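# Hang the yellow rail between the two hooks' end plates

## Task

Put the yellow rail onto the pair of hooks that stand in front of the bins. It has to rest in the space between the hooks' end plates, not up on either plate. The fit is very tight. It only counts if the rail stays hung on its own at the end, without a gripper holding it there.

## Robot and tools

ROBOT AND FRAMES. There are two arms, left_arm and right_arm, each with a parallel two-finger gripper. All poses in results share one scene frame. Its origin is on the table surface midway between the arms, +x points out across the table, +z points up, and left_arm sits on the +y side. The arm names do not tell you which side of an image an arm appears on. The base (URDF root) of left_arm is at (+0.008, +0.285, 0) m with quat_wxyz (+0.999, 0, 0, +0.048). The base of right_arm is at (-0.020, -0.290, 0) m with quat_wxyz (+1.000, 0, 0, +0.027). In each gripper's own axes, the fingers extend along +z and close or spread along y. The reported end_effector_position is the pinch point between the pads, roughly 1 cm short of the fingertips. At long reach the reported position can be a little off. Joint ranges in rad, base to gripper: waist -2.880 to 2.880, shoulder 0.000 to 3.142, elbow 0.000 to 3.019, wrist pitch -1.693 to 1.571, wrist yaw -1.571 to 1.571, wrist roll -2.094 to 2.094. Elbows cannot fully straighten.

ROW FORMAT (shared by execute_actions and move). One row is 14 plain numbers, each from -1 to 1, always both arms: left_arm dx, dy, dz, rx, ry, rz, opening, then right_arm dx, dy, dz, rx, ry, rz, opening. dx to rz are an offset, not a pose: a relative change from the gripper's measured pose, expressed in that gripper's own axes. A value of 1.0 equals 0.6 m for dx, dy, dz, or 180 degrees for rotation; rx, ry, rz form a single rotation vector. The opening is absolute, not an offset: +1 is fully open (0.094 m), -1 is closed.

execute_actions(actions): a list of actions run one after another. Each action is a table of at most 15 rows; every row lasts one control step of 1/30 s, and if fewer than 15 rows are given the last row repeats for the remaining steps. All rows in an action are offsets from the gripper pose measured when that action began (for the first action of a call, the latest pose reported in this scene), never from the preceding row. An empty list just returns the current state and images.

move(target, speed, blocking): target is one row as above, offsets taken from the pose in the most recent result showing one. Each gripper follows a straight line to its target; both finish together, taking between 0.5 and 10 s (anything longer is cut off at 10 s, short of target). Turns go the shorter way. speed is the top path speed in m/s, 0.002 to 0.5, default 0.25; turning is capped at double that value in rad/s. The opening is sent when the move starts. Paths ignore obstacles and the other arm; grippers lag, drift and may exceed speed, mostly near full reach. Faster moves hit harder, and aiming further past a contact presses harder. With blocking=false the result comes after 0.5 s while motion continues; new rows or moves are refused until a result shows the move ended, so use wait or stop first.

wait(seconds): 0 to 10; the arms keep their last command, and a running move continues (the wait returns early if it ends). stop(): brakes a running move; it needs stopping distance, more when fast, and fingers keep moving. zoom_image(camera, region): camera is cam_high or cam_low; region is [x0, y0, x1, y1] pixels of that camera's last image, origin top-left, at most 504 by 504. read_manual(section): returns licence texts only, default "licences". finished_scene(scene): give the number of the current scene to end it; irreversible, and the rail must already be hanging stably.

CONTROLLER BEHAVIOUR. Each control step the commanded pose is clipped to within 70 mm and 16 degrees of the measured one, and damped IK favours position over orientation. A distant target may take several actions; after an action an arm only continues to its last clipped pose, so send the remainder next time. Arms usually settle a centimetre or more low, and zero offsets let them sag further. To hold an arm steady, send the correction back to its intended pose in the first call of a reply and zeros afterwards, aiming higher if it still droops. The robot keeps executing its last command while you think.

RESULTS. The state line gives for each arm end_effector_position (m) and end_effector_quat_wxyz. "Hand target" lines show where the controller is currently driving each gripper. A move adds a "move:" line with the ending (done, off_target, moving, held, fault) and limits: paced means the sent pose was clipped; held means a safety check blocked some steps, after which the arm may suddenly go much faster than speed. Distance to target per gripper is given; if only one arm is named, the other finished. Action calls list step positions, with HELD marking restrained steps. "pose unreachable" means the clearance check altered or blocked that arm's command. grip_measured reports finger opening on the command scale; the last Joint positions value is opening in metres; readings may be off by about 1 mm. Joint torques are raw drive outputs with offsets and noise. MOTOR HOT appears at 85 °C; at 100 °C an OVER-TEMPERATURE FAULT drops the arm until it cools. FAULT lines mark arm stops.

GRIPPING. To hold something, command an opening lower than grip_measured: about 0.03 lower is firm, less is gentler. Pad force tops out near 50 to 62 N, weaker on parts under about 2 mm thick, with a brief spike at first contact.

CAMERAS. Images come as cam_high then cam_low, each 504x504. cam_high: fovy 56.878 deg, fx=fy=465.303, cx 250.177, cy 252.518. cam_low: fovy 82.71 deg, fx=fy=286.289, cx 250.438, cy 251.814. Both have strong radial distortion.

AVOID. Knocking or placing anything off the table fails the task. Do not let the arms collide or press on each other. Avoid dropping the rail, slamming, hard impacts and heavy pushing. Occasionally an outside force may briefly pull on a held part or shove a loose object, so grip securely.

Each tool is called as a command line: name --argument value for each argument, lists and objects as JSON in quotes; but a table of rows of numbers goes row by row, as --pt "numbers of a row", without its own name.

## Session

execute_actions --actions '[]'

Scene clock: 0.00 s.
left_arm: end_effector_position=(+0.6772, +0.2716, +0.3179) grip_measured=+1.000 end_effector_quat_wxyz=(+0.695, -0.174, +0.641, +0.276) | right_arm: end_effector_position=(+0.0548, +0.0173, +0.2693) grip_measured=+1.000 end_effector_quat_wxyz=(-0.023, -0.574, +0.818, -0.007)
Joint positions: left_arm=[-0.309  1.739  1.163  0.756 -0.849  0.248  0.094] | right_arm=[ 1.269  1.193  1.212 -1.634 -0.019  0.098  0.094]
Joint velocities: left_arm=[-0.005 -0.005 -0.007  0.007  0.007  0.007  0.   ] | right_arm=[-0.005 -0.024  0.007 -0.012  0.037 -0.066  0.   ]
Joint torques (N m, as the arm reports them, + toward a larger angle): no reading
Motor temperatures (°C, as the motors report them): left_arm=[20 24 23 20 23 22] | right_arm=[23 22 25 21 21 20]
Hand target (left_arm): +0.680, +0.271, +0.340; +0.708, -0.183, +0.626, +0.269
Hand target (right_arm): +0.056, +0.023, +0.276; -0.016, -0.575, +0.818, -0.001

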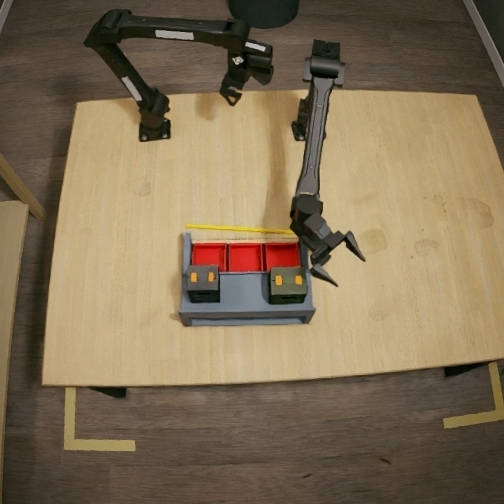

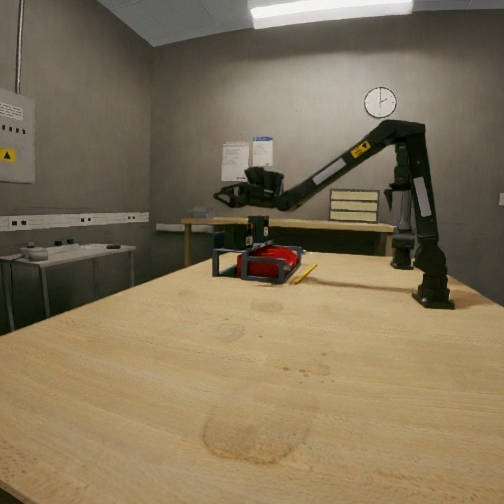

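zoom_image --camera "cam_high" --region '[170, 200, 330, 340]'

zoom_image --camera "cam_low" --region '[260, 230, 330, 295]'

zoom_image --camera "cam_high" --region '[170, 210, 210, 250]'

Region (170, 200, 330, 340) of cam_high's 504x504 image, scaled by 3.150, with more detail than that image has; it fills the top 441 rows of this view, and the rest is white.

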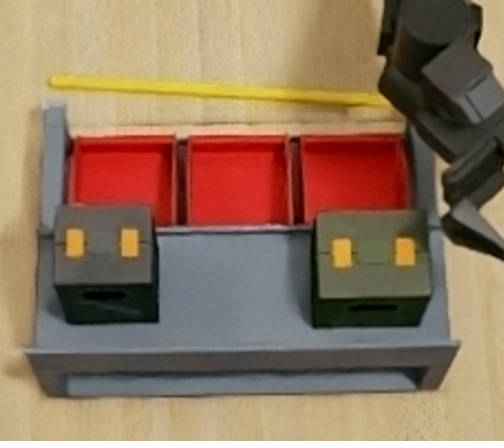

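Region (260, 230, 330, 295) of cam_low's 504x504 image, scaled by 7.200, with more detail than that image has; it fills the top 468 rows of this view, and the rest is white.

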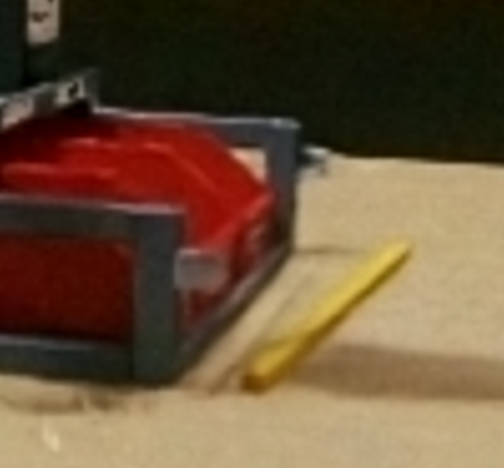

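Region (170, 210, 210, 250) of cam_high's 504x504 image, scaled by 12.600, with more detail than that image has.

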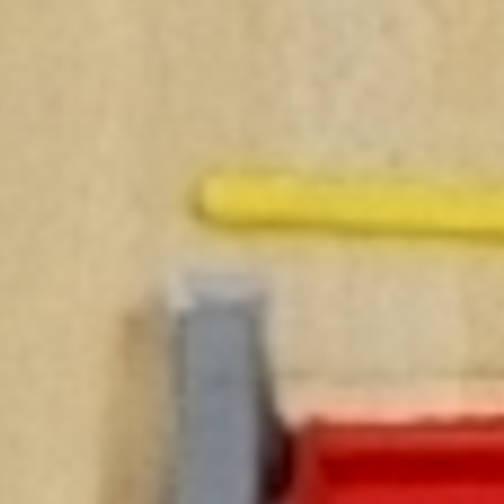

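move --target '[0.0365,0.8199,-0.0933,-0.2356,0.0267,0.0281,1, -0.2489,-0.574,0.3608,0.0222,-0.0314,-0.0831,-0.1]' --speed 0.3

zoom_image --camera "cam_low" --region '[270, 230, 335, 295]'

zoom_image --camera "cam_high" --region '[280, 210, 320, 250]'

zoom_image --camera "cam_high" --region '[175, 180, 315, 260]'

Scene clock: 3.50 s.
left_arm: end_effector_position=(+0.3375, +0.6333, +0.3433) grip_measured=+1.000 end_effector_quat_wxyz=(+0.540, -0.393, +0.532, +0.521) | right_arm: end_effector_position=(+0.4027, +0.0225, +0.0378) grip_measured=-0.098 end_effector_quat_wxyz=(+0.019, -0.672, +0.741, +0.006)
Joint positions: left_arm=[ 0.443  1.215  0.66   0.748 -0.855  0.277  0.094] | right_arm=[ 0.578  1.839  1.306 -1.001 -0.017 -0.841  0.042]
Joint velocities: left_arm=[-0.015  0.015  0.017  0.002 -0.051  0.051  0.   ] | right_arm=[-0.015 -0.005  0.012  0.002 -0.051  0.022 -0.001]
Joint torques (N m, as the arm reports them, + toward a larger angle): left_arm=[-2.66 -9.9   9.88  1.04  0.25 -0.07] | right_arm=[ -3.17 -13.72  13.05   0.28  -0.16  -0.15]
Motor temperatures (°C, as the motors report them): left_arm=[20 24 23 21 23 22] | right_arm=[23 22 26 21 21 20]
Hand target (left_arm): +0.338, +0.630, +0.350; +0.548, -0.393, +0.529, +0.515
Hand target (right_arm): +0.421, +0.033, +0.045; +0.037, -0.676, +0.736, +0.006
Off the commanded pose (left_arm): 0.005 m, 1 deg.
Off the commanded pose (right_arm): 0.023 m, 2 deg.
move: off_target (right_arm)

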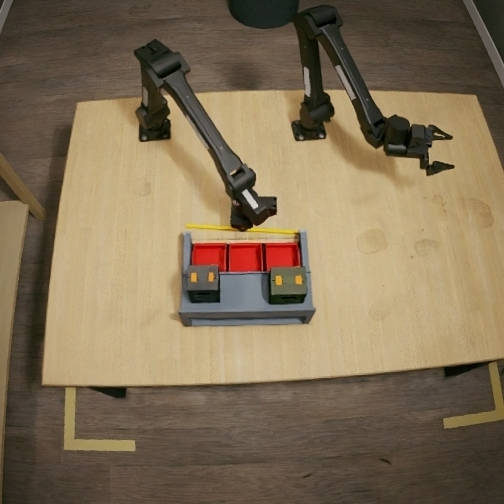

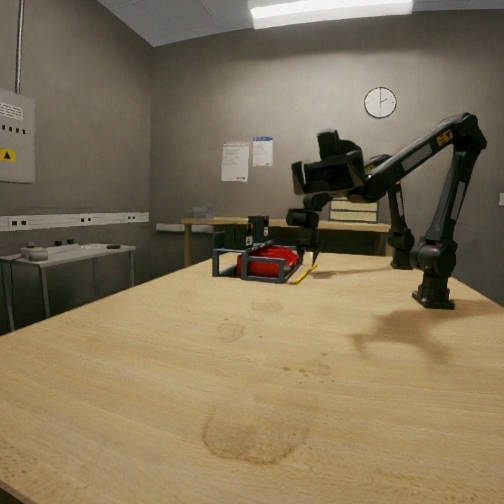

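Region (270, 230, 335, 295) of cam_low's 504x504 image, scaled by 7.754, with more detail than that image has.

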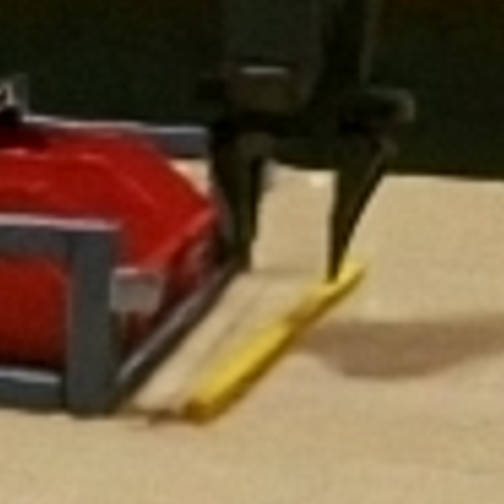

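Region (280, 210, 320, 250) of cam_high's 504x504 image, scaled by 12.600, with more detail than that image has.

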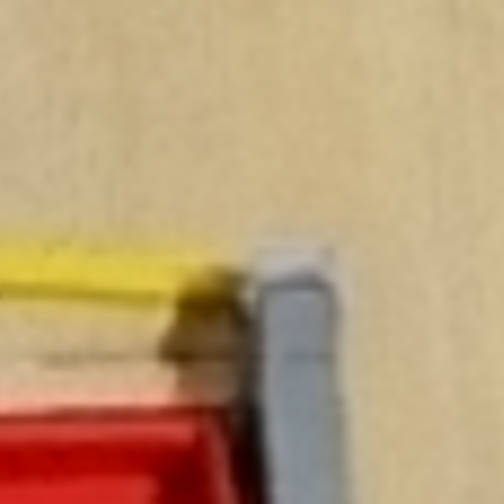

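Region (175, 180, 315, 260) of cam_high's 504x504 image, scaled by 3.600, with more detail than that image has; it fills the top 288 rows of this view, and the rest is white.

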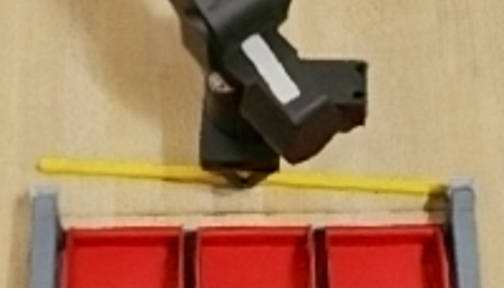

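move --target '[-0.0118,0.0007,-0.004,0.003,-0.0022,-0.0055,1, -0.0034,-0.0107,0.0638,-0.0081,0.0072,-0.0006,-0.35]' --speed 0.07

zoom_image --camera "cam_low" --region '[280, 240, 330, 290]'

Scene clock: 4.93 s.
left_arm: end_effector_position=(+0.3379, +0.6332, +0.3433) grip_measured=+1.000 end_effector_quat_wxyz=(+0.541, -0.392, +0.532, +0.520) | right_arm: end_effector_position=(+0.4016, +0.0216, +0.0052) grip_measured=-0.348 end_effector_quat_wxyz=(-0.002, -0.672, +0.740, +0.009)
Joint positions: left_arm=[ 0.443  1.215  0.66   0.748 -0.853  0.277  0.094] | right_arm=[ 0.578  1.904  1.306 -0.978 -0.017 -0.843  0.031]
Joint velocities: left_arm=[ 0.005 -0.005 -0.007 -0.002  0.051 -0.022  0.   ] | right_arm=[-0.005 -0.005  0.002  0.017 -0.022  0.022 -0.001]
Joint torques (N m, as the arm reports them, + toward a larger angle): left_arm=[ -2.09 -10.14   9.85   0.98   0.25  -0.09] | right_arm=[ -3.15 -13.53  10.09   0.44  -0.09  -0.06]
Motor temperatures (°C, as the motors report them): left_arm=[20 24 23 21 23 22] | right_arm=[23 22 26 21 21 20]
Hand target (left_arm): +0.337, +0.630, +0.350; +0.548, -0.393, +0.529, +0.515
Hand target (right_arm): +0.410, +0.025, +0.000; +0.002, -0.672, +0.740, +0.008
Off the commanded pose (left_arm): 0.007 m, 1 deg.
Off the commanded pose (right_arm): 0.011 m, 0 deg.
move: off_target (right_arm)

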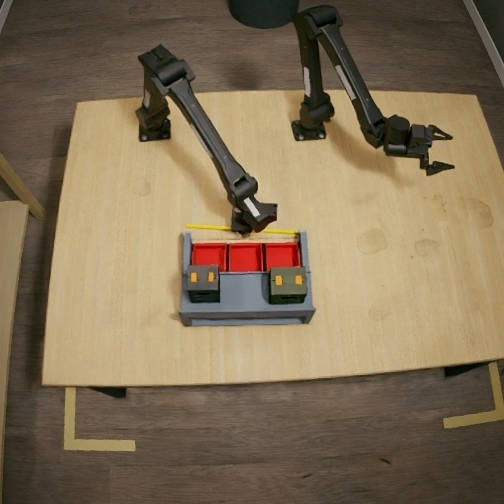

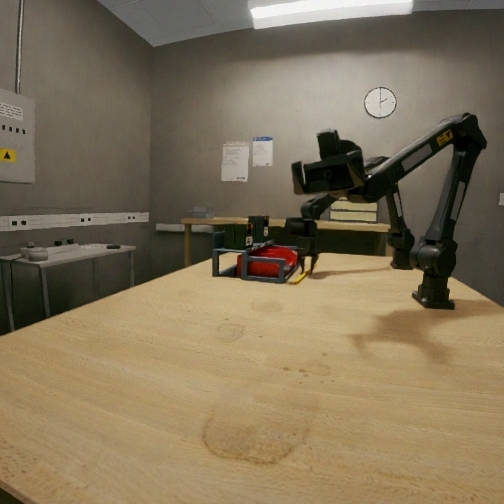

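Region (280, 240, 330, 290) of cam_low's 504x504 image, scaled by 10.080, with more detail than that image has.

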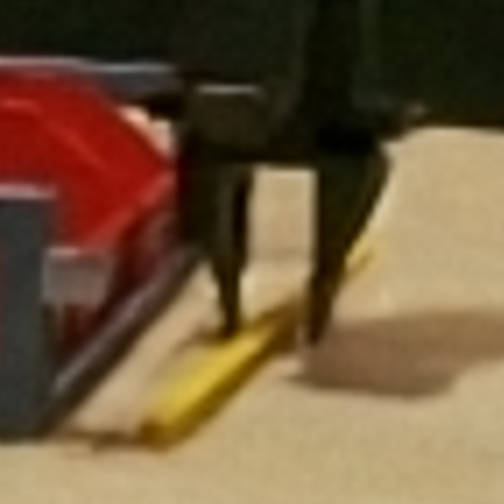

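execute_actions --actions '[[[-0.0118,0.0007,-0.004,0.003,-0.0022,-0.0055,1, -0.0093,-0.0105,-0.0005,0.0026,-0.0023,0,-0.46],[-0.0118,0.0007,-0.004,0.003,-0.0022,-0.0055,1, -0.0093,-0.0105,-0.0005,0.0026,-0.0023,0,-0.56],[-0.0118,0.0007,-0.004,0.003,-0.0022,-0.0055,1, -0.0093,-0.0105,-0.0005,0.0026,-0.0023,0,-0.63],[-0.0118,0.0007,-0.004,0.003,-0.0022,-0.0055,1, -0.0093,-0.0105,-0.0005,0.0026,-0.0023,0,-0.68],[-0.0118,0.0007,-0.004,0.003,-0.0022,-0.0055,1, -0.0093,-0.0105,-0.0005,0.0026,-0.0023,0,-0.72],[-0.0118,0.0007,-0.004,0.003,-0.0022,-0.0055,1, -0.0093,-0.0105,-0.0005,0.0026,-0.0023,0,-0.75],[-0.0118,0.0007,-0.004,0.003,-0.0022,-0.0055,1, -0.0093,-0.0105,-0.0005,0.0026,-0.0023,0,-0.77],[-0.0118,0.0007,-0.004,0.003,-0.0022,-0.0055,1, -0.0093,-0.0105,-0.0005,0.0026,-0.0023,0,-0.785],[-0.0118,0.0007,-0.004,0.003,-0.0022,-0.0055,1, -0.0093,-0.0105,-0.0005,0.0026,-0.0023,0,-0.80],[-0.0118,0.0007,-0.004,0.003,-0.0022,-0.0055,1, -0.0093,-0.0105,-0.0005,0.0026,-0.0023,0,-0.81],[-0.0118,0.0007,-0.004,0.003,-0.0022,-0.0055,1, -0.0093,-0.0105,-0.0005,0.0026,-0.0023,0,-0.82],[-0.0118,0.0007,-0.004,0.003,-0.0022,-0.0055,1, -0.0093,-0.0105,-0.0005,0.0026,-0.0023,0,-0.83],[-0.0118,0.0007,-0.004,0.003,-0.0022,-0.0055,1, -0.0093,-0.0105,-0.0005,0.0026,-0.0023,0,-0.84]]]'

zoom_image --camera "cam_low" --region '[280, 240, 330, 290]'

zoom_image --camera "cam_high" --region '[280, 215, 315, 250]'

zoom_image --camera "cam_high" --region '[172, 215, 207, 250]'

Scene clock: 5.80 s.
left_arm: end_effector_position=(+0.3382, +0.6332, +0.3434) grip_measured=+1.000 end_effector_quat_wxyz=(+0.541, -0.391, +0.533, +0.520) | right_arm: end_effector_position=(+0.4016, +0.0216, +0.0052) grip_measured=-0.812 end_effector_quat_wxyz=(-0.002, -0.672, +0.740, +0.009)
Joint positions: left_arm=[ 0.443  1.215  0.66   0.748 -0.851  0.277  0.094] | right_arm=[ 0.578  1.904  1.306 -0.978 -0.017 -0.843  0.009]
Joint velocities: left_arm=[-0.015 -0.005 -0.012  0.002 -0.022  0.007  0.   ] | right_arm=[-0.015 -0.005 -0.002  0.007  0.037 -0.007  0.001]
Joint torques (N m, as the arm reports them, + toward a larger angle): left_arm=[-2.36 -9.94  9.88  1.02  0.25 -0.09] | right_arm=[ -2.11 -14.32  10.08   0.22  -0.06   0.  ]
Motor temperatures (°C, as the motors report them): left_arm=[20 24 23 21 23 22] | right_arm=[23 22 26 21 21 20]
Hand target (left_arm): +0.338, +0.630, +0.350; +0.549, -0.392, +0.530, +0.514
Hand target (right_arm): +0.408, +0.026, +0.006; +0.004, -0.672, +0.740, +0.008
Off the commanded pose (left_arm): 0.007 m, 1 deg.
Off the commanded pose (right_arm): 0.008 m, 1 deg.
Step readings (end_effector_position):
0: left_arm (+0.3379, +0.6332, +0.3433) | right_arm (+0.4016, +0.0216, +0.0052)
1: left_arm (+0.3381, +0.6332, +0.3434) | right_arm (+0.4016, +0.0216, +0.0052)
2: left_arm (+0.3382, +0.6332, +0.3434) | right_arm (+0.4016, +0.0216, +0.0052)
4: left_arm (+0.3382, +0.6332, +0.3434) | right_arm (+0.4016, +0.0216, +0.0052)
8: left_arm (+0.3382, +0.6332, +0.3434) | right_arm (+0.4016, +0.0216, +0.0052)
15: end_effector_position above

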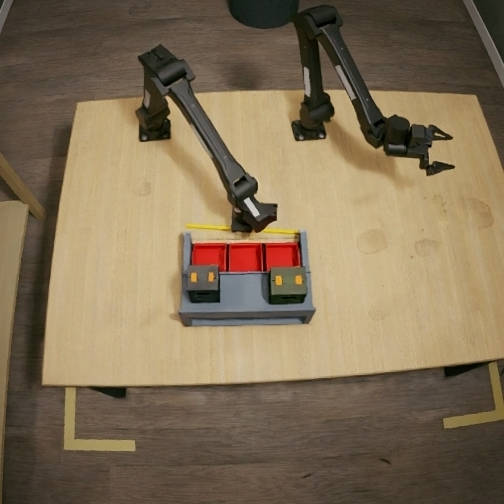

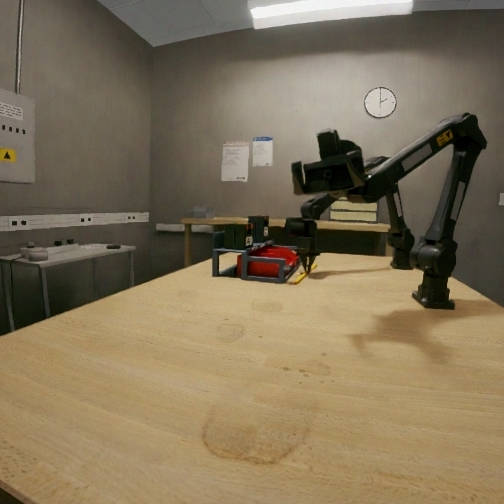

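Region (280, 240, 330, 290) of cam_low's 504x504 image, scaled by 10.080, with more detail than that image has.

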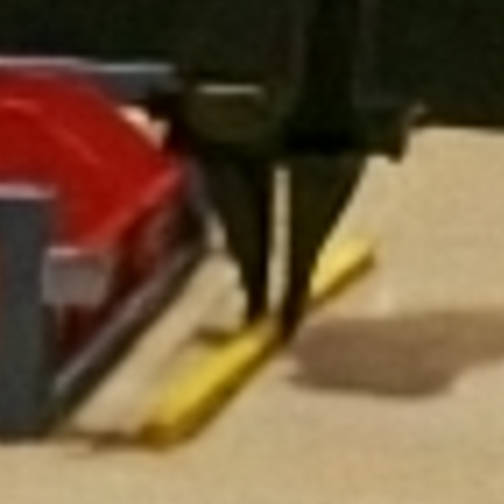

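Region (280, 215, 315, 250) of cam_high's 504x504 image, scaled by 14.400, with more detail than that image has.

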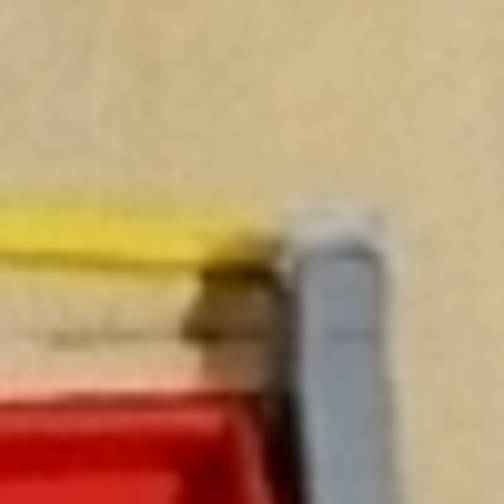

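Region (172, 215, 207, 250) of cam_high's 504x504 image, scaled by 14.400, with more detail than that image has.

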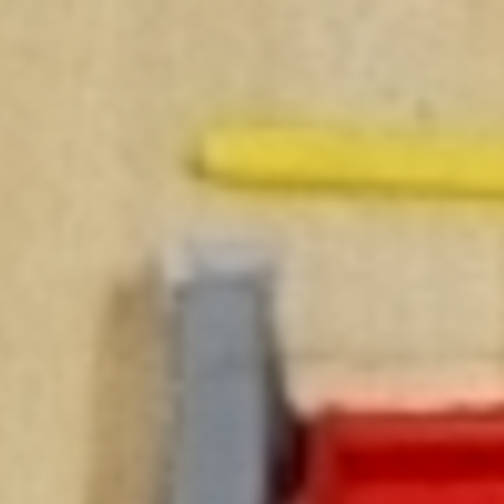

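move --target '[-0.011,0.001,-0.002,0.001,-0.0022,-0.004,1, -0.0018,-0.0636,-0.1907,-0.0035,0.0025,-0.0291,-0.84]' --speed 0.15

zoom_image --camera "cam_low" --region '[270, 225, 330, 285]'

zoom_image --camera "cam_high" --region '[175, 180, 315, 260]'

Scene clock: 8.00 s.
left_arm: end_effector_position=(+0.3382, +0.6332, +0.3434) grip_measured=+1.000 end_effector_quat_wxyz=(+0.541, -0.391, +0.533, +0.520) | right_arm: end_effector_position=(+0.4180, +0.0113, +0.0864) grip_measured=-0.812 end_effector_quat_wxyz=(+0.043, +0.703, -0.710, -0.016)
Joint positions: left_arm=[ 0.443  1.215  0.66   0.748 -0.851  0.277  0.094] | right_arm=[ 0.544  1.872  1.495 -1.284 -0.017 -0.964  0.009]
Joint velocities: left_arm=[-0.024 -0.015 -0.017  0.002 -0.081 -0.037  0.   ] | right_arm=[-0.005 -0.005  0.007  0.002  0.022 -0.022  0.001]
Joint torques (N m, as the arm reports them, + toward a larger angle): left_arm=[-2.   -9.42 10.11  1.18  0.14 -0.04] | right_arm=[ -3.31 -18.25  14.    -0.42  -0.07  -0.15]
Motor temperatures (°C, as the motors report them): left_arm=[20 24 24 21 23 22] | right_arm=[23 22 27 21 21 20]
Hand target (left_arm): +0.338, +0.631, +0.350; +0.547, -0.392, +0.529, +0.517
Hand target (right_arm): +0.438, +0.017, +0.120; +0.007, +0.705, -0.709, -0.010
Off the commanded pose (left_arm): 0.007 m, 1 deg.
Off the commanded pose (right_arm): 0.041 m, 4 deg.
move: off_target (right_arm)

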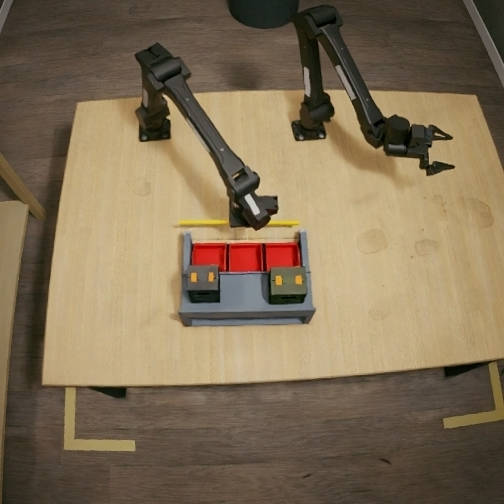

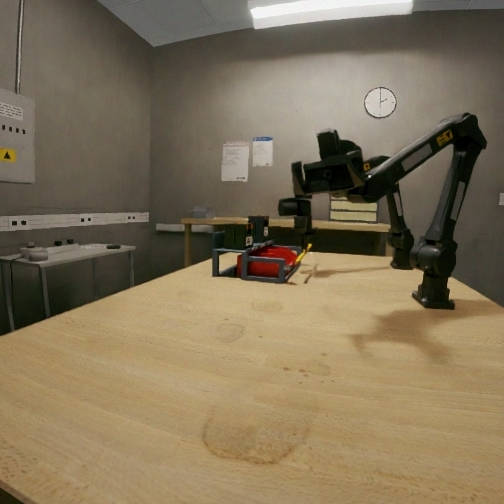

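Region (270, 225, 330, 285) of cam_low's 504x504 image, scaled by 8.400, with more detail than that image has.

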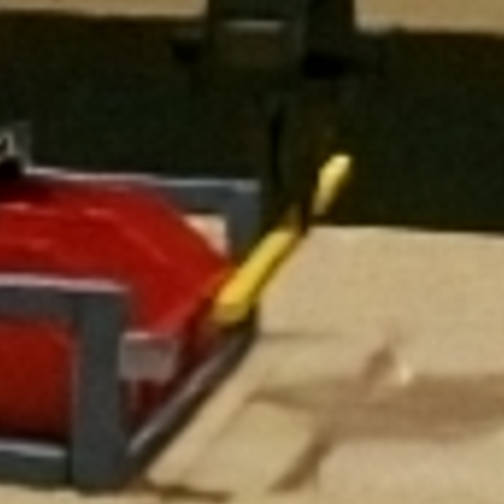

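Region (175, 180, 315, 260) of cam_high's 504x504 image, scaled by 3.600, with more detail than that image has; it fills the top 288 rows of this view, and the rest is white.

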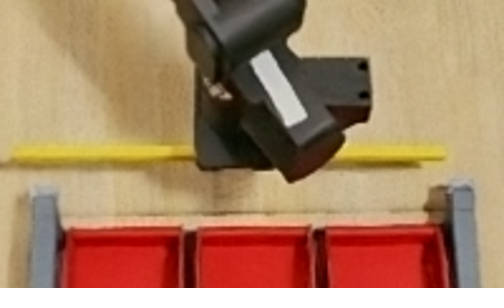

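execute_actions --actions '[[[-0.011,0.001,-0.002,0.001,-0.0022,-0.004,1, -0.0124,-0.0357,-0.032,0.0165,-0.0115,-0.002,-0.84],[-0.011,0.001,-0.002,0.001,-0.0022,-0.004,1, -0.0151,-0.0403,-0.0302,0.0189,-0.0131,-0.002,-0.84],[-0.011,0.001,-0.002,0.001,-0.0022,-0.004,1, -0.0178,-0.045,-0.0284,0.0213,-0.0148,-0.002,-0.84],[-0.011,0.001,-0.002,0.001,-0.0022,-0.004,1, -0.0205,-0.0497,-0.0266,0.0237,-0.0165,-0.0021,-0.84],[-0.011,0.001,-0.002,0.001,-0.0022,-0.004,1, -0.0232,-0.0544,-0.0248,0.0261,-0.0181,-0.0021,-0.84],[-0.011,0.001,-0.002,0.001,-0.0022,-0.004,1, -0.0258,-0.059,-0.0229,0.0285,-0.0198,-0.0022,-0.84],[-0.011,0.001,-0.002,0.001,-0.0022,-0.004,1, -0.0285,-0.0637,-0.0211,0.0309,-0.0214,-0.0022,-0.84],[-0.011,0.001,-0.002,0.001,-0.0022,-0.004,1, -0.0312,-0.0684,-0.0193,0.0333,-0.0231,-0.0022,-0.84],[-0.011,0.001,-0.002,0.001,-0.0022,-0.004,1, -0.0339,-0.0731,-0.0175,0.0357,-0.0248,-0.0023,-0.84],[-0.011,0.001,-0.002,0.001,-0.0022,-0.004,1, -0.0366,-0.0777,-0.0157,0.0381,-0.0264,-0.0023,-0.84],[-0.011,0.001,-0.002,0.001,-0.0022,-0.004,1, -0.0393,-0.0824,-0.0139,0.0405,-0.0281,-0.0023,-0.84]]]'

wait --seconds 0.4

zoom_image --camera "cam_low" --region '[275, 235, 315, 275]'

zoom_image --camera "cam_high" --region '[280, 215, 315, 250]'

zoom_image --camera "cam_high" --region '[172, 215, 207, 250]'

Scene clock: 9.03 s.
left_arm: end_effector_position=(+0.3382, +0.6332, +0.3434) grip_measured=+1.000 end_effector_quat_wxyz=(+0.541, -0.391, +0.533, +0.520) | right_arm: end_effector_position=(+0.4410, +0.0266, +0.0790) grip_measured=-0.812 end_effector_quat_wxyz=(-0.007, +0.706, -0.708, -0.007)
Joint positions: left_arm=[ 0.443  1.215  0.66   0.748 -0.851  0.277  0.094] | right_arm=[ 0.543  1.884  1.495 -1.17  -0.017 -0.97   0.009]
Joint velocities: left_arm=[ 0.015 -0.005 -0.002 -0.007  0.022 -0.022  0.   ] | right_arm=[-0.005  0.073 -0.027  0.061 -0.081 -0.007  0.001]
Joint torques (N m, as the arm reports them, + toward a larger angle): left_arm=[-2.37 -9.49 10.13  1.24  0.15 -0.06] | right_arm=[ -3.7  -15.45  14.67   0.48  -0.06  -0.1 ]
Motor temperatures (°C, as the motors report them): left_arm=[20 24 24 21 23 22] | right_arm=[23 22 27 21 21 20]
Hand target (left_arm): +0.338, +0.631, +0.350; +0.547, -0.392, +0.529, +0.517
Hand target (right_arm): +0.467, +0.033, +0.091; -0.033, +0.706, -0.708, -0.001
Off the commanded pose (left_arm): 0.007 m, 1 deg.
Off the commanded pose (right_arm): 0.030 m, 3 deg.
Step readings (end_effector_position):
0: left_arm (+0.3382, +0.6332, +0.3434) | right_arm (+0.4180, +0.0113, +0.0864)
1: left_arm (+0.3382, +0.6332, +0.3434) | right_arm (+0.4182, +0.0114, +0.0863)
2: left_arm (+0.3382, +0.6332, +0.3434) | right_arm (+0.4186, +0.0117, +0.0863)
4: left_arm (+0.3382, +0.6332, +0.3434) | right_arm (+0.4212, +0.0135, +0.0860)
8: left_arm (+0.3382, +0.6332, +0.3434) | right_arm (+0.4298, +0.0193, +0.0853)
15: end_effector_position above

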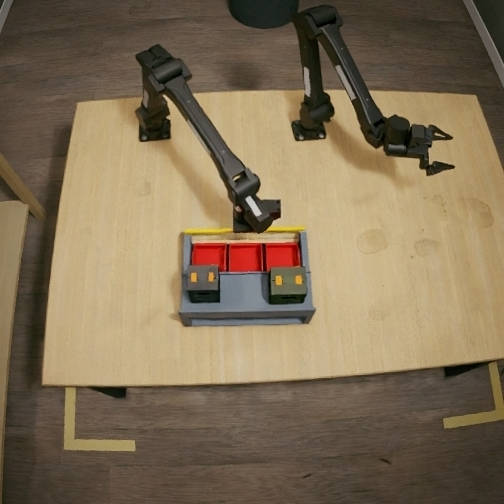

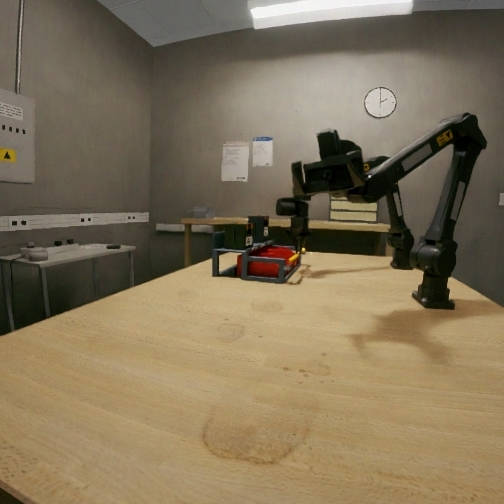

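Scene clock: 9.43 s.
left_arm: end_effector_position=(+0.3382, +0.6332, +0.3434) grip_measured=+1.000 end_effector_quat_wxyz=(+0.541, -0.391, +0.533, +0.520) | right_arm: end_effector_position=(+0.4410, +0.0264, +0.0757) grip_measured=-0.812 end_effector_quat_wxyz=(-0.005, +0.706, -0.708, -0.008)
Joint positions: left_arm=[ 0.443  1.215  0.66   0.748 -0.851  0.277  0.094] | right_arm=[ 0.543  1.89   1.495 -1.169 -0.017 -0.971  0.009]
Joint velocities: left_arm=[-0.005  0.005 -0.002 -0.017 -0.022  0.037  0.   ] | right_arm=[-0.005 -0.005 -0.012 -0.017  0.051  0.007 -0.001]
Joint torques (N m, as the arm reports them, + toward a larger angle): left_arm=[-2.16 -9.37 10.08  1.24  0.14 -0.05] | right_arm=[ -3.68 -14.68  14.45   0.2   -0.03  -0.14]
Motor temperatures (°C, as the motors report them): left_arm=[20 24 24 21 23 22] | right_arm=[23 23 27 21 21 20]
Hand target (left_arm): +0.338, +0.631, +0.350; +0.547, -0.392, +0.529, +0.517
Hand target (right_arm): +0.467, +0.033, +0.091; -0.033, +0.706, -0.708, -0.001
Off the commanded pose (left_arm): 0.007 m, 1 deg.
Off the commanded pose (right_arm): 0.032 m, 3 deg.
wait: 0.40 s; at rest by 0.23 s

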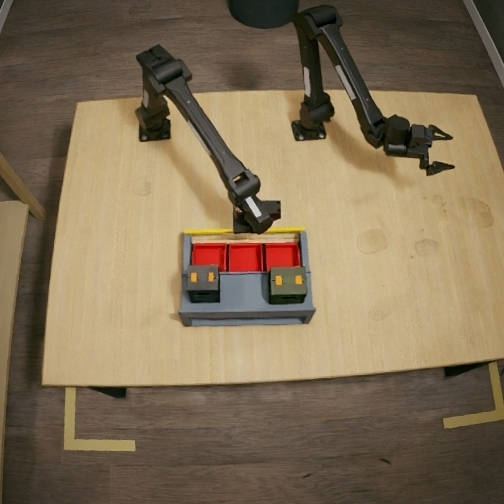

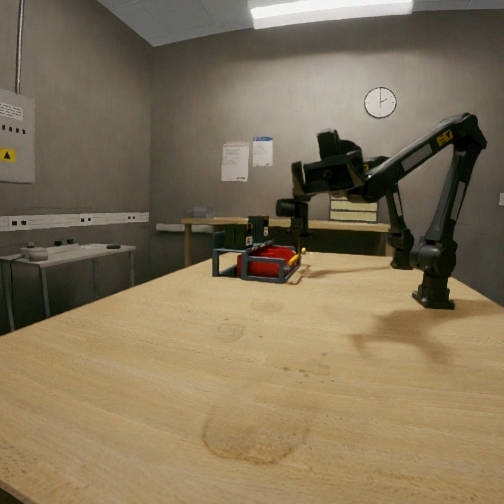

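Region (275, 235, 315, 275) of cam_low's 504x504 image, scaled by 12.600, with more detail than that image has.

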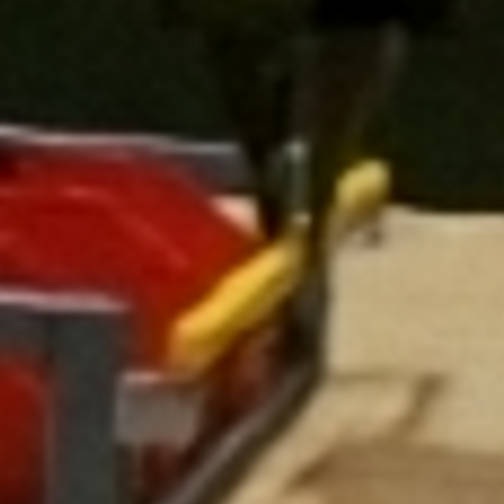

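Region (280, 215, 315, 250) of cam_high's 504x504 image, scaled by 14.400, with more detail than that image has.

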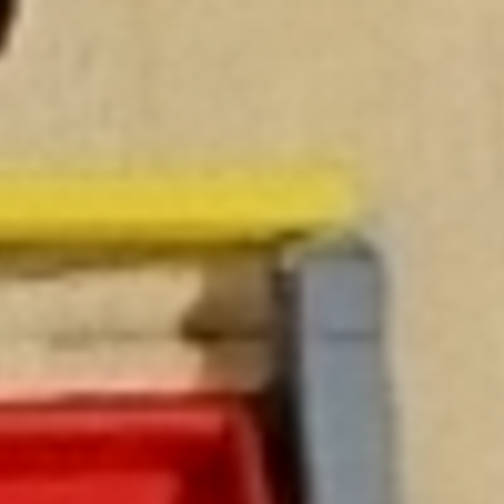

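Region (172, 215, 207, 250) of cam_high's 504x504 image, scaled by 14.400, with more detail than that image has.

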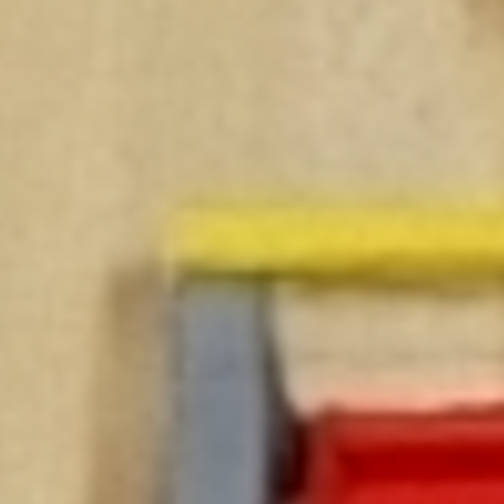

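execute_actions --actions '[[[-0.011,0.001,-0.002,0.001,-0.0022,-0.004,1, -0.0085,-0.0174,-0.0103,0.0074,-0.005,-0.0002,-0.84],[-0.011,0.001,-0.002,0.001,-0.0022,-0.004,1, -0.0094,-0.0188,-0.0104,0.0085,-0.0057,-0.0002,-0.84],[-0.011,0.001,-0.002,0.001,-0.0022,-0.004,1, -0.0103,-0.0201,-0.0104,0.0095,-0.0065,-0.0002,-0.84],[-0.011,0.001,-0.002,0.001,-0.0022,-0.004,1, -0.0112,-0.0215,-0.0105,0.0106,-0.0072,-0.0002,-0.84],[-0.011,0.001,-0.002,0.001,-0.0022,-0.004,1, -0.0122,-0.0228,-0.0105,0.0116,-0.0079,-0.0003,-0.84],[-0.011,0.001,-0.002,0.001,-0.0022,-0.004,1, -0.0131,-0.0242,-0.0106,0.0127,-0.0086,-0.0003,-0.84],[-0.011,0.001,-0.002,0.001,-0.0022,-0.004,1, -0.014,-0.0255,-0.0107,0.0137,-0.0094,-0.0003,-0.84],[-0.011,0.001,-0.002,0.001,-0.0022,-0.004,1, -0.0149,-0.0269,-0.0107,0.0148,-0.0101,-0.0003,-0.84],[-0.011,0.001,-0.002,0.001,-0.0022,-0.004,1, -0.0158,-0.0282,-0.0108,0.0158,-0.0108,-0.0003,-0.84]]]'

zoom_image --camera "cam_low" --region '[275, 235, 315, 275]'

zoom_image --camera "cam_high" --region '[280, 215, 315, 250]'

zoom_image --camera "cam_high" --region '[172, 215, 207, 250]'

Scene clock: 10.60 s.
left_arm: end_effector_position=(+0.3382, +0.6332, +0.3434) grip_measured=+1.000 end_effector_quat_wxyz=(+0.541, -0.391, +0.533, +0.520) | right_arm: end_effector_position=(+0.4469, +0.0305, +0.0759) grip_measured=-0.812 end_effector_quat_wxyz=(-0.019, +0.706, -0.708, -0.005)
Joint positions: left_arm=[ 0.443  1.215  0.66   0.748 -0.851  0.277  0.094] | right_arm=[ 0.543  1.89   1.495 -1.139 -0.017 -0.971  0.009]
Joint velocities: left_arm=[ 0.005 -0.005  0.007 -0.002  0.007  0.066  0.   ] | right_arm=[ 0.005  0.005 -0.012 -0.017  0.007 -0.051 -0.001]
Joint torques (N m, as the arm reports them, + toward a larger angle): left_arm=[-2.03 -9.54 10.16  1.21  0.15 -0.04] | right_arm=[ -2.39 -15.89  11.42   0.57   0.01  -0.02]
Motor temperatures (°C, as the motors report them): left_arm=[20 24 24 21 23 22] | right_arm=[23 23 28 21 21 20]
Hand target (left_arm): +0.338, +0.631, +0.350; +0.547, -0.392, +0.529, +0.517
Hand target (right_arm): +0.458, +0.035, +0.083; -0.034, +0.706, -0.707, -0.002
Off the commanded pose (left_arm): 0.007 m, 1 deg.
Off the commanded pose (right_arm): 0.014 m, 2 deg.
Step readings (end_effector_position):
0: left_arm (+0.3382, +0.6332, +0.3434) | right_arm (+0.4410, +0.0264, +0.0757)
1: left_arm (+0.3382, +0.6332, +0.3434) | right_arm (+0.4410, +0.0264, +0.0757)
2: left_arm (+0.3382, +0.6332, +0.3434) | right_arm (+0.4410, +0.0264, +0.0757)
4: left_arm (+0.3382, +0.6332, +0.3434) | right_arm (+0.4414, +0.0267, +0.0757)
8: left_arm (+0.3382, +0.6332, +0.3434) | right_arm (+0.4445, +0.0288, +0.0758)
15: end_effector_position above

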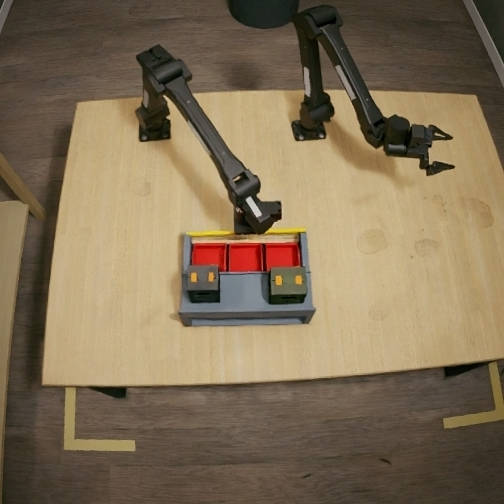

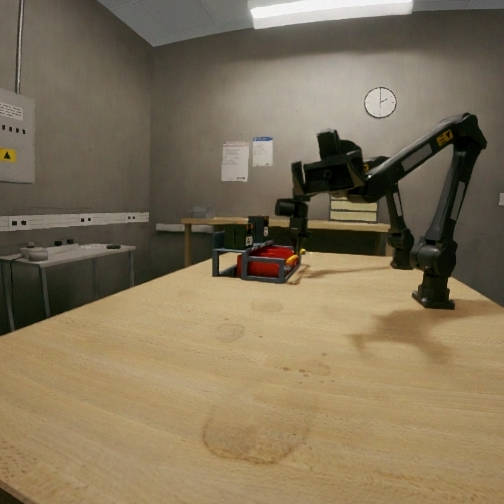

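Region (275, 235, 315, 275) of cam_low's 504x504 image, scaled by 12.600, with more detail than that image has.

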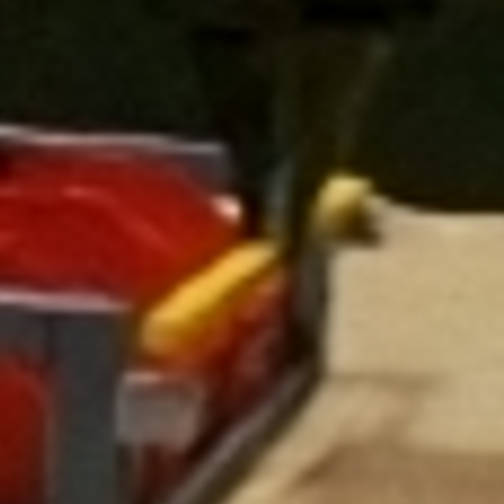

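Region (280, 215, 315, 250) of cam_high's 504x504 image, scaled by 14.400, with more detail than that image has.

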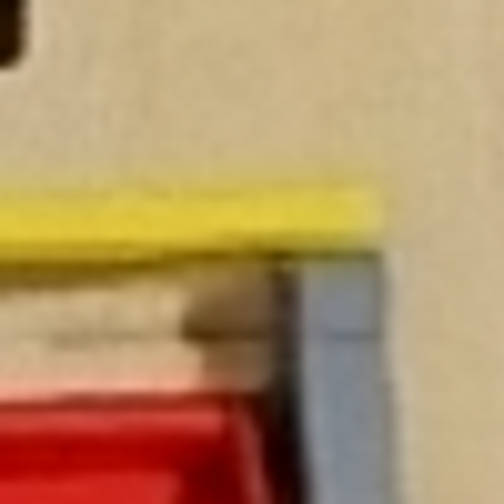

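Region (172, 215, 207, 250) of cam_high's 504x504 image, scaled by 14.400, with more detail than that image has.

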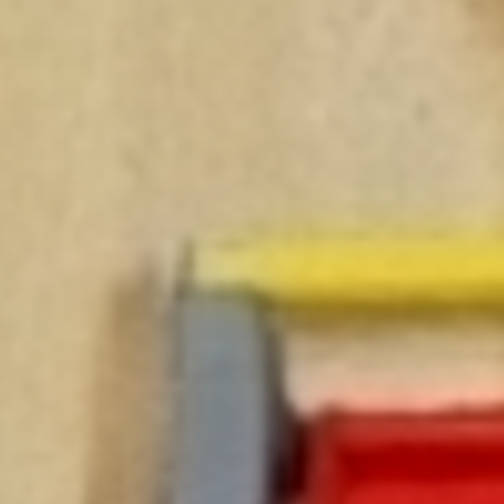

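execute_actions --actions '[]'

Scene clock: 11.13 s.
left_arm: end_effector_position=(+0.3382, +0.6332, +0.3434) grip_measured=+1.000 end_effector_quat_wxyz=(+0.541, -0.391, +0.533, +0.520) | right_arm: end_effector_position=(+0.4469, +0.0305, +0.0759) grip_measured=-0.812 end_effector_quat_wxyz=(-0.019, +0.706, -0.708, -0.005)
Joint positions: left_arm=[ 0.443  1.215  0.66   0.748 -0.851  0.277  0.094] | right_arm=[ 0.543  1.89   1.495 -1.139 -0.017 -0.971  0.009]
Joint velocities: left_arm=[0.005 0.005 0.017 0.017 0.022 0.066 0.   ] | right_arm=[-0.005  0.005 -0.032 -0.007 -0.051 -0.037 -0.001]
Joint torques (N m, as the arm reports them, + toward a larger angle): left_arm=[-2.22 -9.47 10.08  1.2   0.14 -0.05] | right_arm=[ -2.23 -16.4   11.41   0.54  -0.08  -0.11]
Motor temperatures (°C, as the motors report them): left_arm=[20 24 24 21 23 22] | right_arm=[23 23 28 21 21 20]
Hand target (left_arm): +0.338, +0.631, +0.350; +0.547, -0.392, +0.529, +0.517
Hand target (right_arm): +0.458, +0.035, +0.083; -0.034, +0.706, -0.707, -0.002
Off the commanded pose (left_arm): 0.007 m, 1 deg.
Off the commanded pose (right_arm): 0.014 m, 2 deg.

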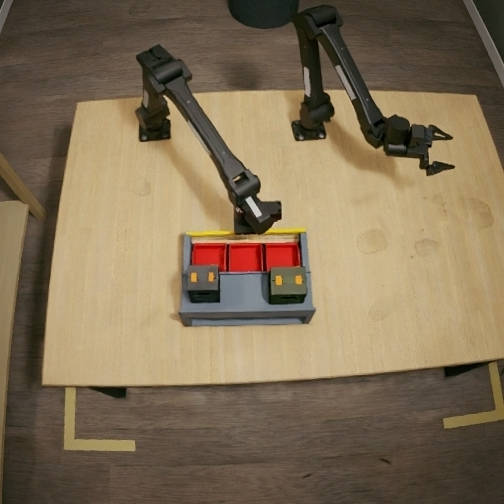

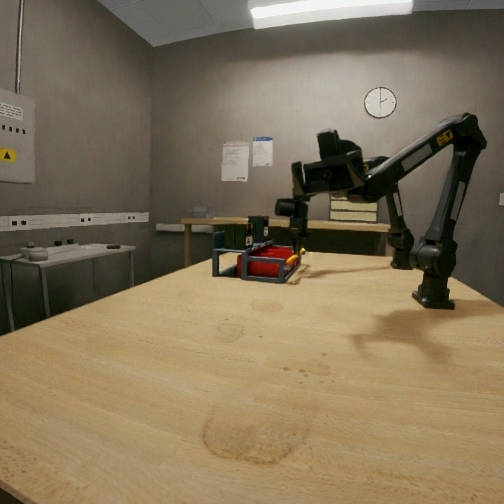

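zoom_image --camera "cam_high" --region '[280, 215, 315, 250]'

zoom_image --camera "cam_high" --region '[172, 215, 207, 250]'

zoom_image --camera "cam_low" --region '[275, 235, 315, 275]'

Region (280, 215, 315, 250) of cam_high's 504x504 image, scaled by 14.400, with more detail than that image has.

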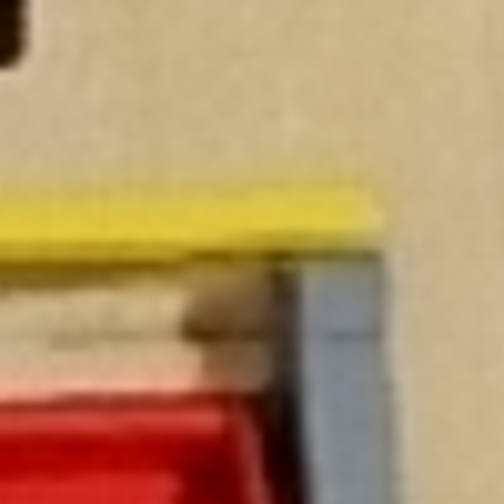

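Region (172, 215, 207, 250) of cam_high's 504x504 image, scaled by 14.400, with more detail than that image has.

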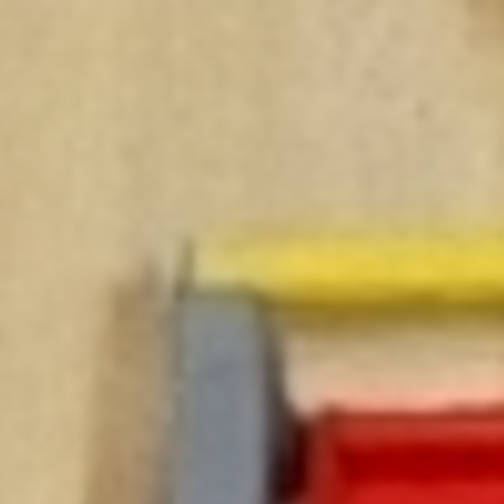

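Region (275, 235, 315, 275) of cam_low's 504x504 image, scaled by 12.600, with more detail than that image has.

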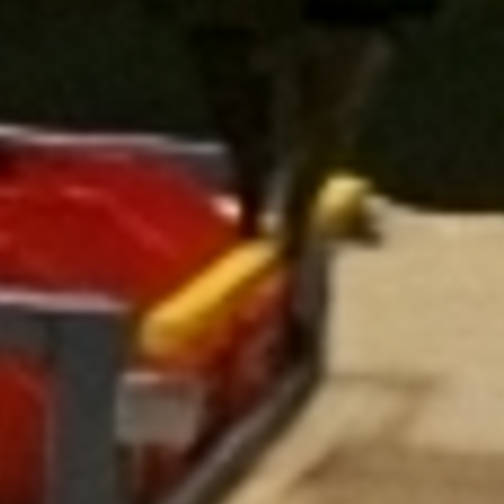

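execute_actions --actions '[[[-0.011,0.001,-0.002,0.001,-0.0022,-0.004,1,-0.006,-0.019,-0.0100,0.0074,-0.005,0.0012,-0.84],[-0.011,0.001,-0.002,0.001,-0.0022,-0.004,1,-0.004,-0.0207,-0.0099,0.0074,-0.005,0.0023,-0.84],[-0.011,0.001,-0.002,0.001,-0.0022,-0.004,1,-0.002,-0.0222,-0.0098,0.0074,-0.005,0.0034,-0.84],[-0.011,0.001,-0.002,0.001,-0.0022,-0.004,1,-0.0008,-0.0231,-0.0098,0.0074,-0.005,0.004,-0.84],[-0.011,0.001,-0.002,0.001,-0.0022,-0.004,1,0.0003,-0.0239,-0.0098,0.0074,-0.005,0.0046,-0.84]]]'

Scene clock: 12.10 s.
left_arm: end_effector_position=(+0.3382, +0.6332, +0.3434) grip_measured=+1.000 end_effector_quat_wxyz=(+0.541, -0.391, +0.533, +0.520) | right_arm: end_effector_position=(+0.4469, +0.0305, +0.0759) grip_measured=-0.812 end_effector_quat_wxyz=(-0.019, +0.706, -0.708, -0.005)
Joint positions: left_arm=[ 0.443  1.215  0.66   0.748 -0.851  0.277  0.094] | right_arm=[ 0.543  1.89   1.495 -1.139 -0.017 -0.971  0.009]
Joint velocities: left_arm=[ 0.005 -0.005 -0.017 -0.002 -0.095  0.007  0.   ] | right_arm=[-0.005  0.005 -0.002  0.007  0.007  0.007 -0.   ]
Joint torques (N m, as the arm reports them, + toward a larger angle): left_arm=[-2.27 -9.27 10.1   1.19  0.14 -0.05] | right_arm=[ -3.92 -15.99  11.33   0.48  -0.1    0.03]
Motor temperatures (°C, as the motors report them): left_arm=[20 24 24 21 23 22] | right_arm=[23 23 28 21 21 20]
Hand target (left_arm): +0.338, +0.631, +0.350; +0.547, -0.392, +0.529, +0.517
Hand target (right_arm): +0.461, +0.030, +0.082; -0.033, +0.701, -0.713, -0.002
Off the commanded pose (left_arm): 0.007 m, 1 deg.
Off the commanded pose (right_arm): 0.015 m, 2 deg.
Step readings (end_effector_position):
0: left_arm (+0.3382, +0.6332, +0.3434) | right_arm (+0.4469, +0.0305, +0.0759)
1: left_arm (+0.3382, +0.6332, +0.3434) | right_arm (+0.4469, +0.0305, +0.0759)
2: left_arm (+0.3382, +0.6332, +0.3434) | right_arm (+0.4469, +0.0305, +0.0759)
4: left_arm (+0.3382, +0.6332, +0.3434) | right_arm (+0.4469, +0.0305, +0.0759)
8: left_arm (+0.3382, +0.6332, +0.3434) | right_arm (+0.4469, +0.0305, +0.0759)
15: end_effector_position above

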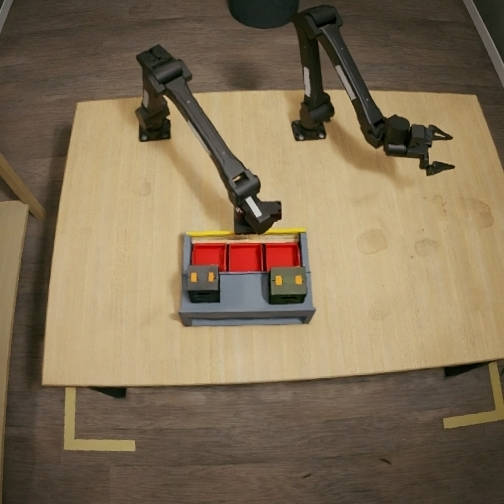

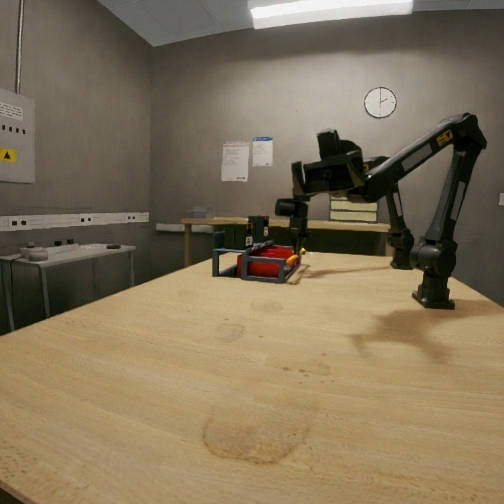

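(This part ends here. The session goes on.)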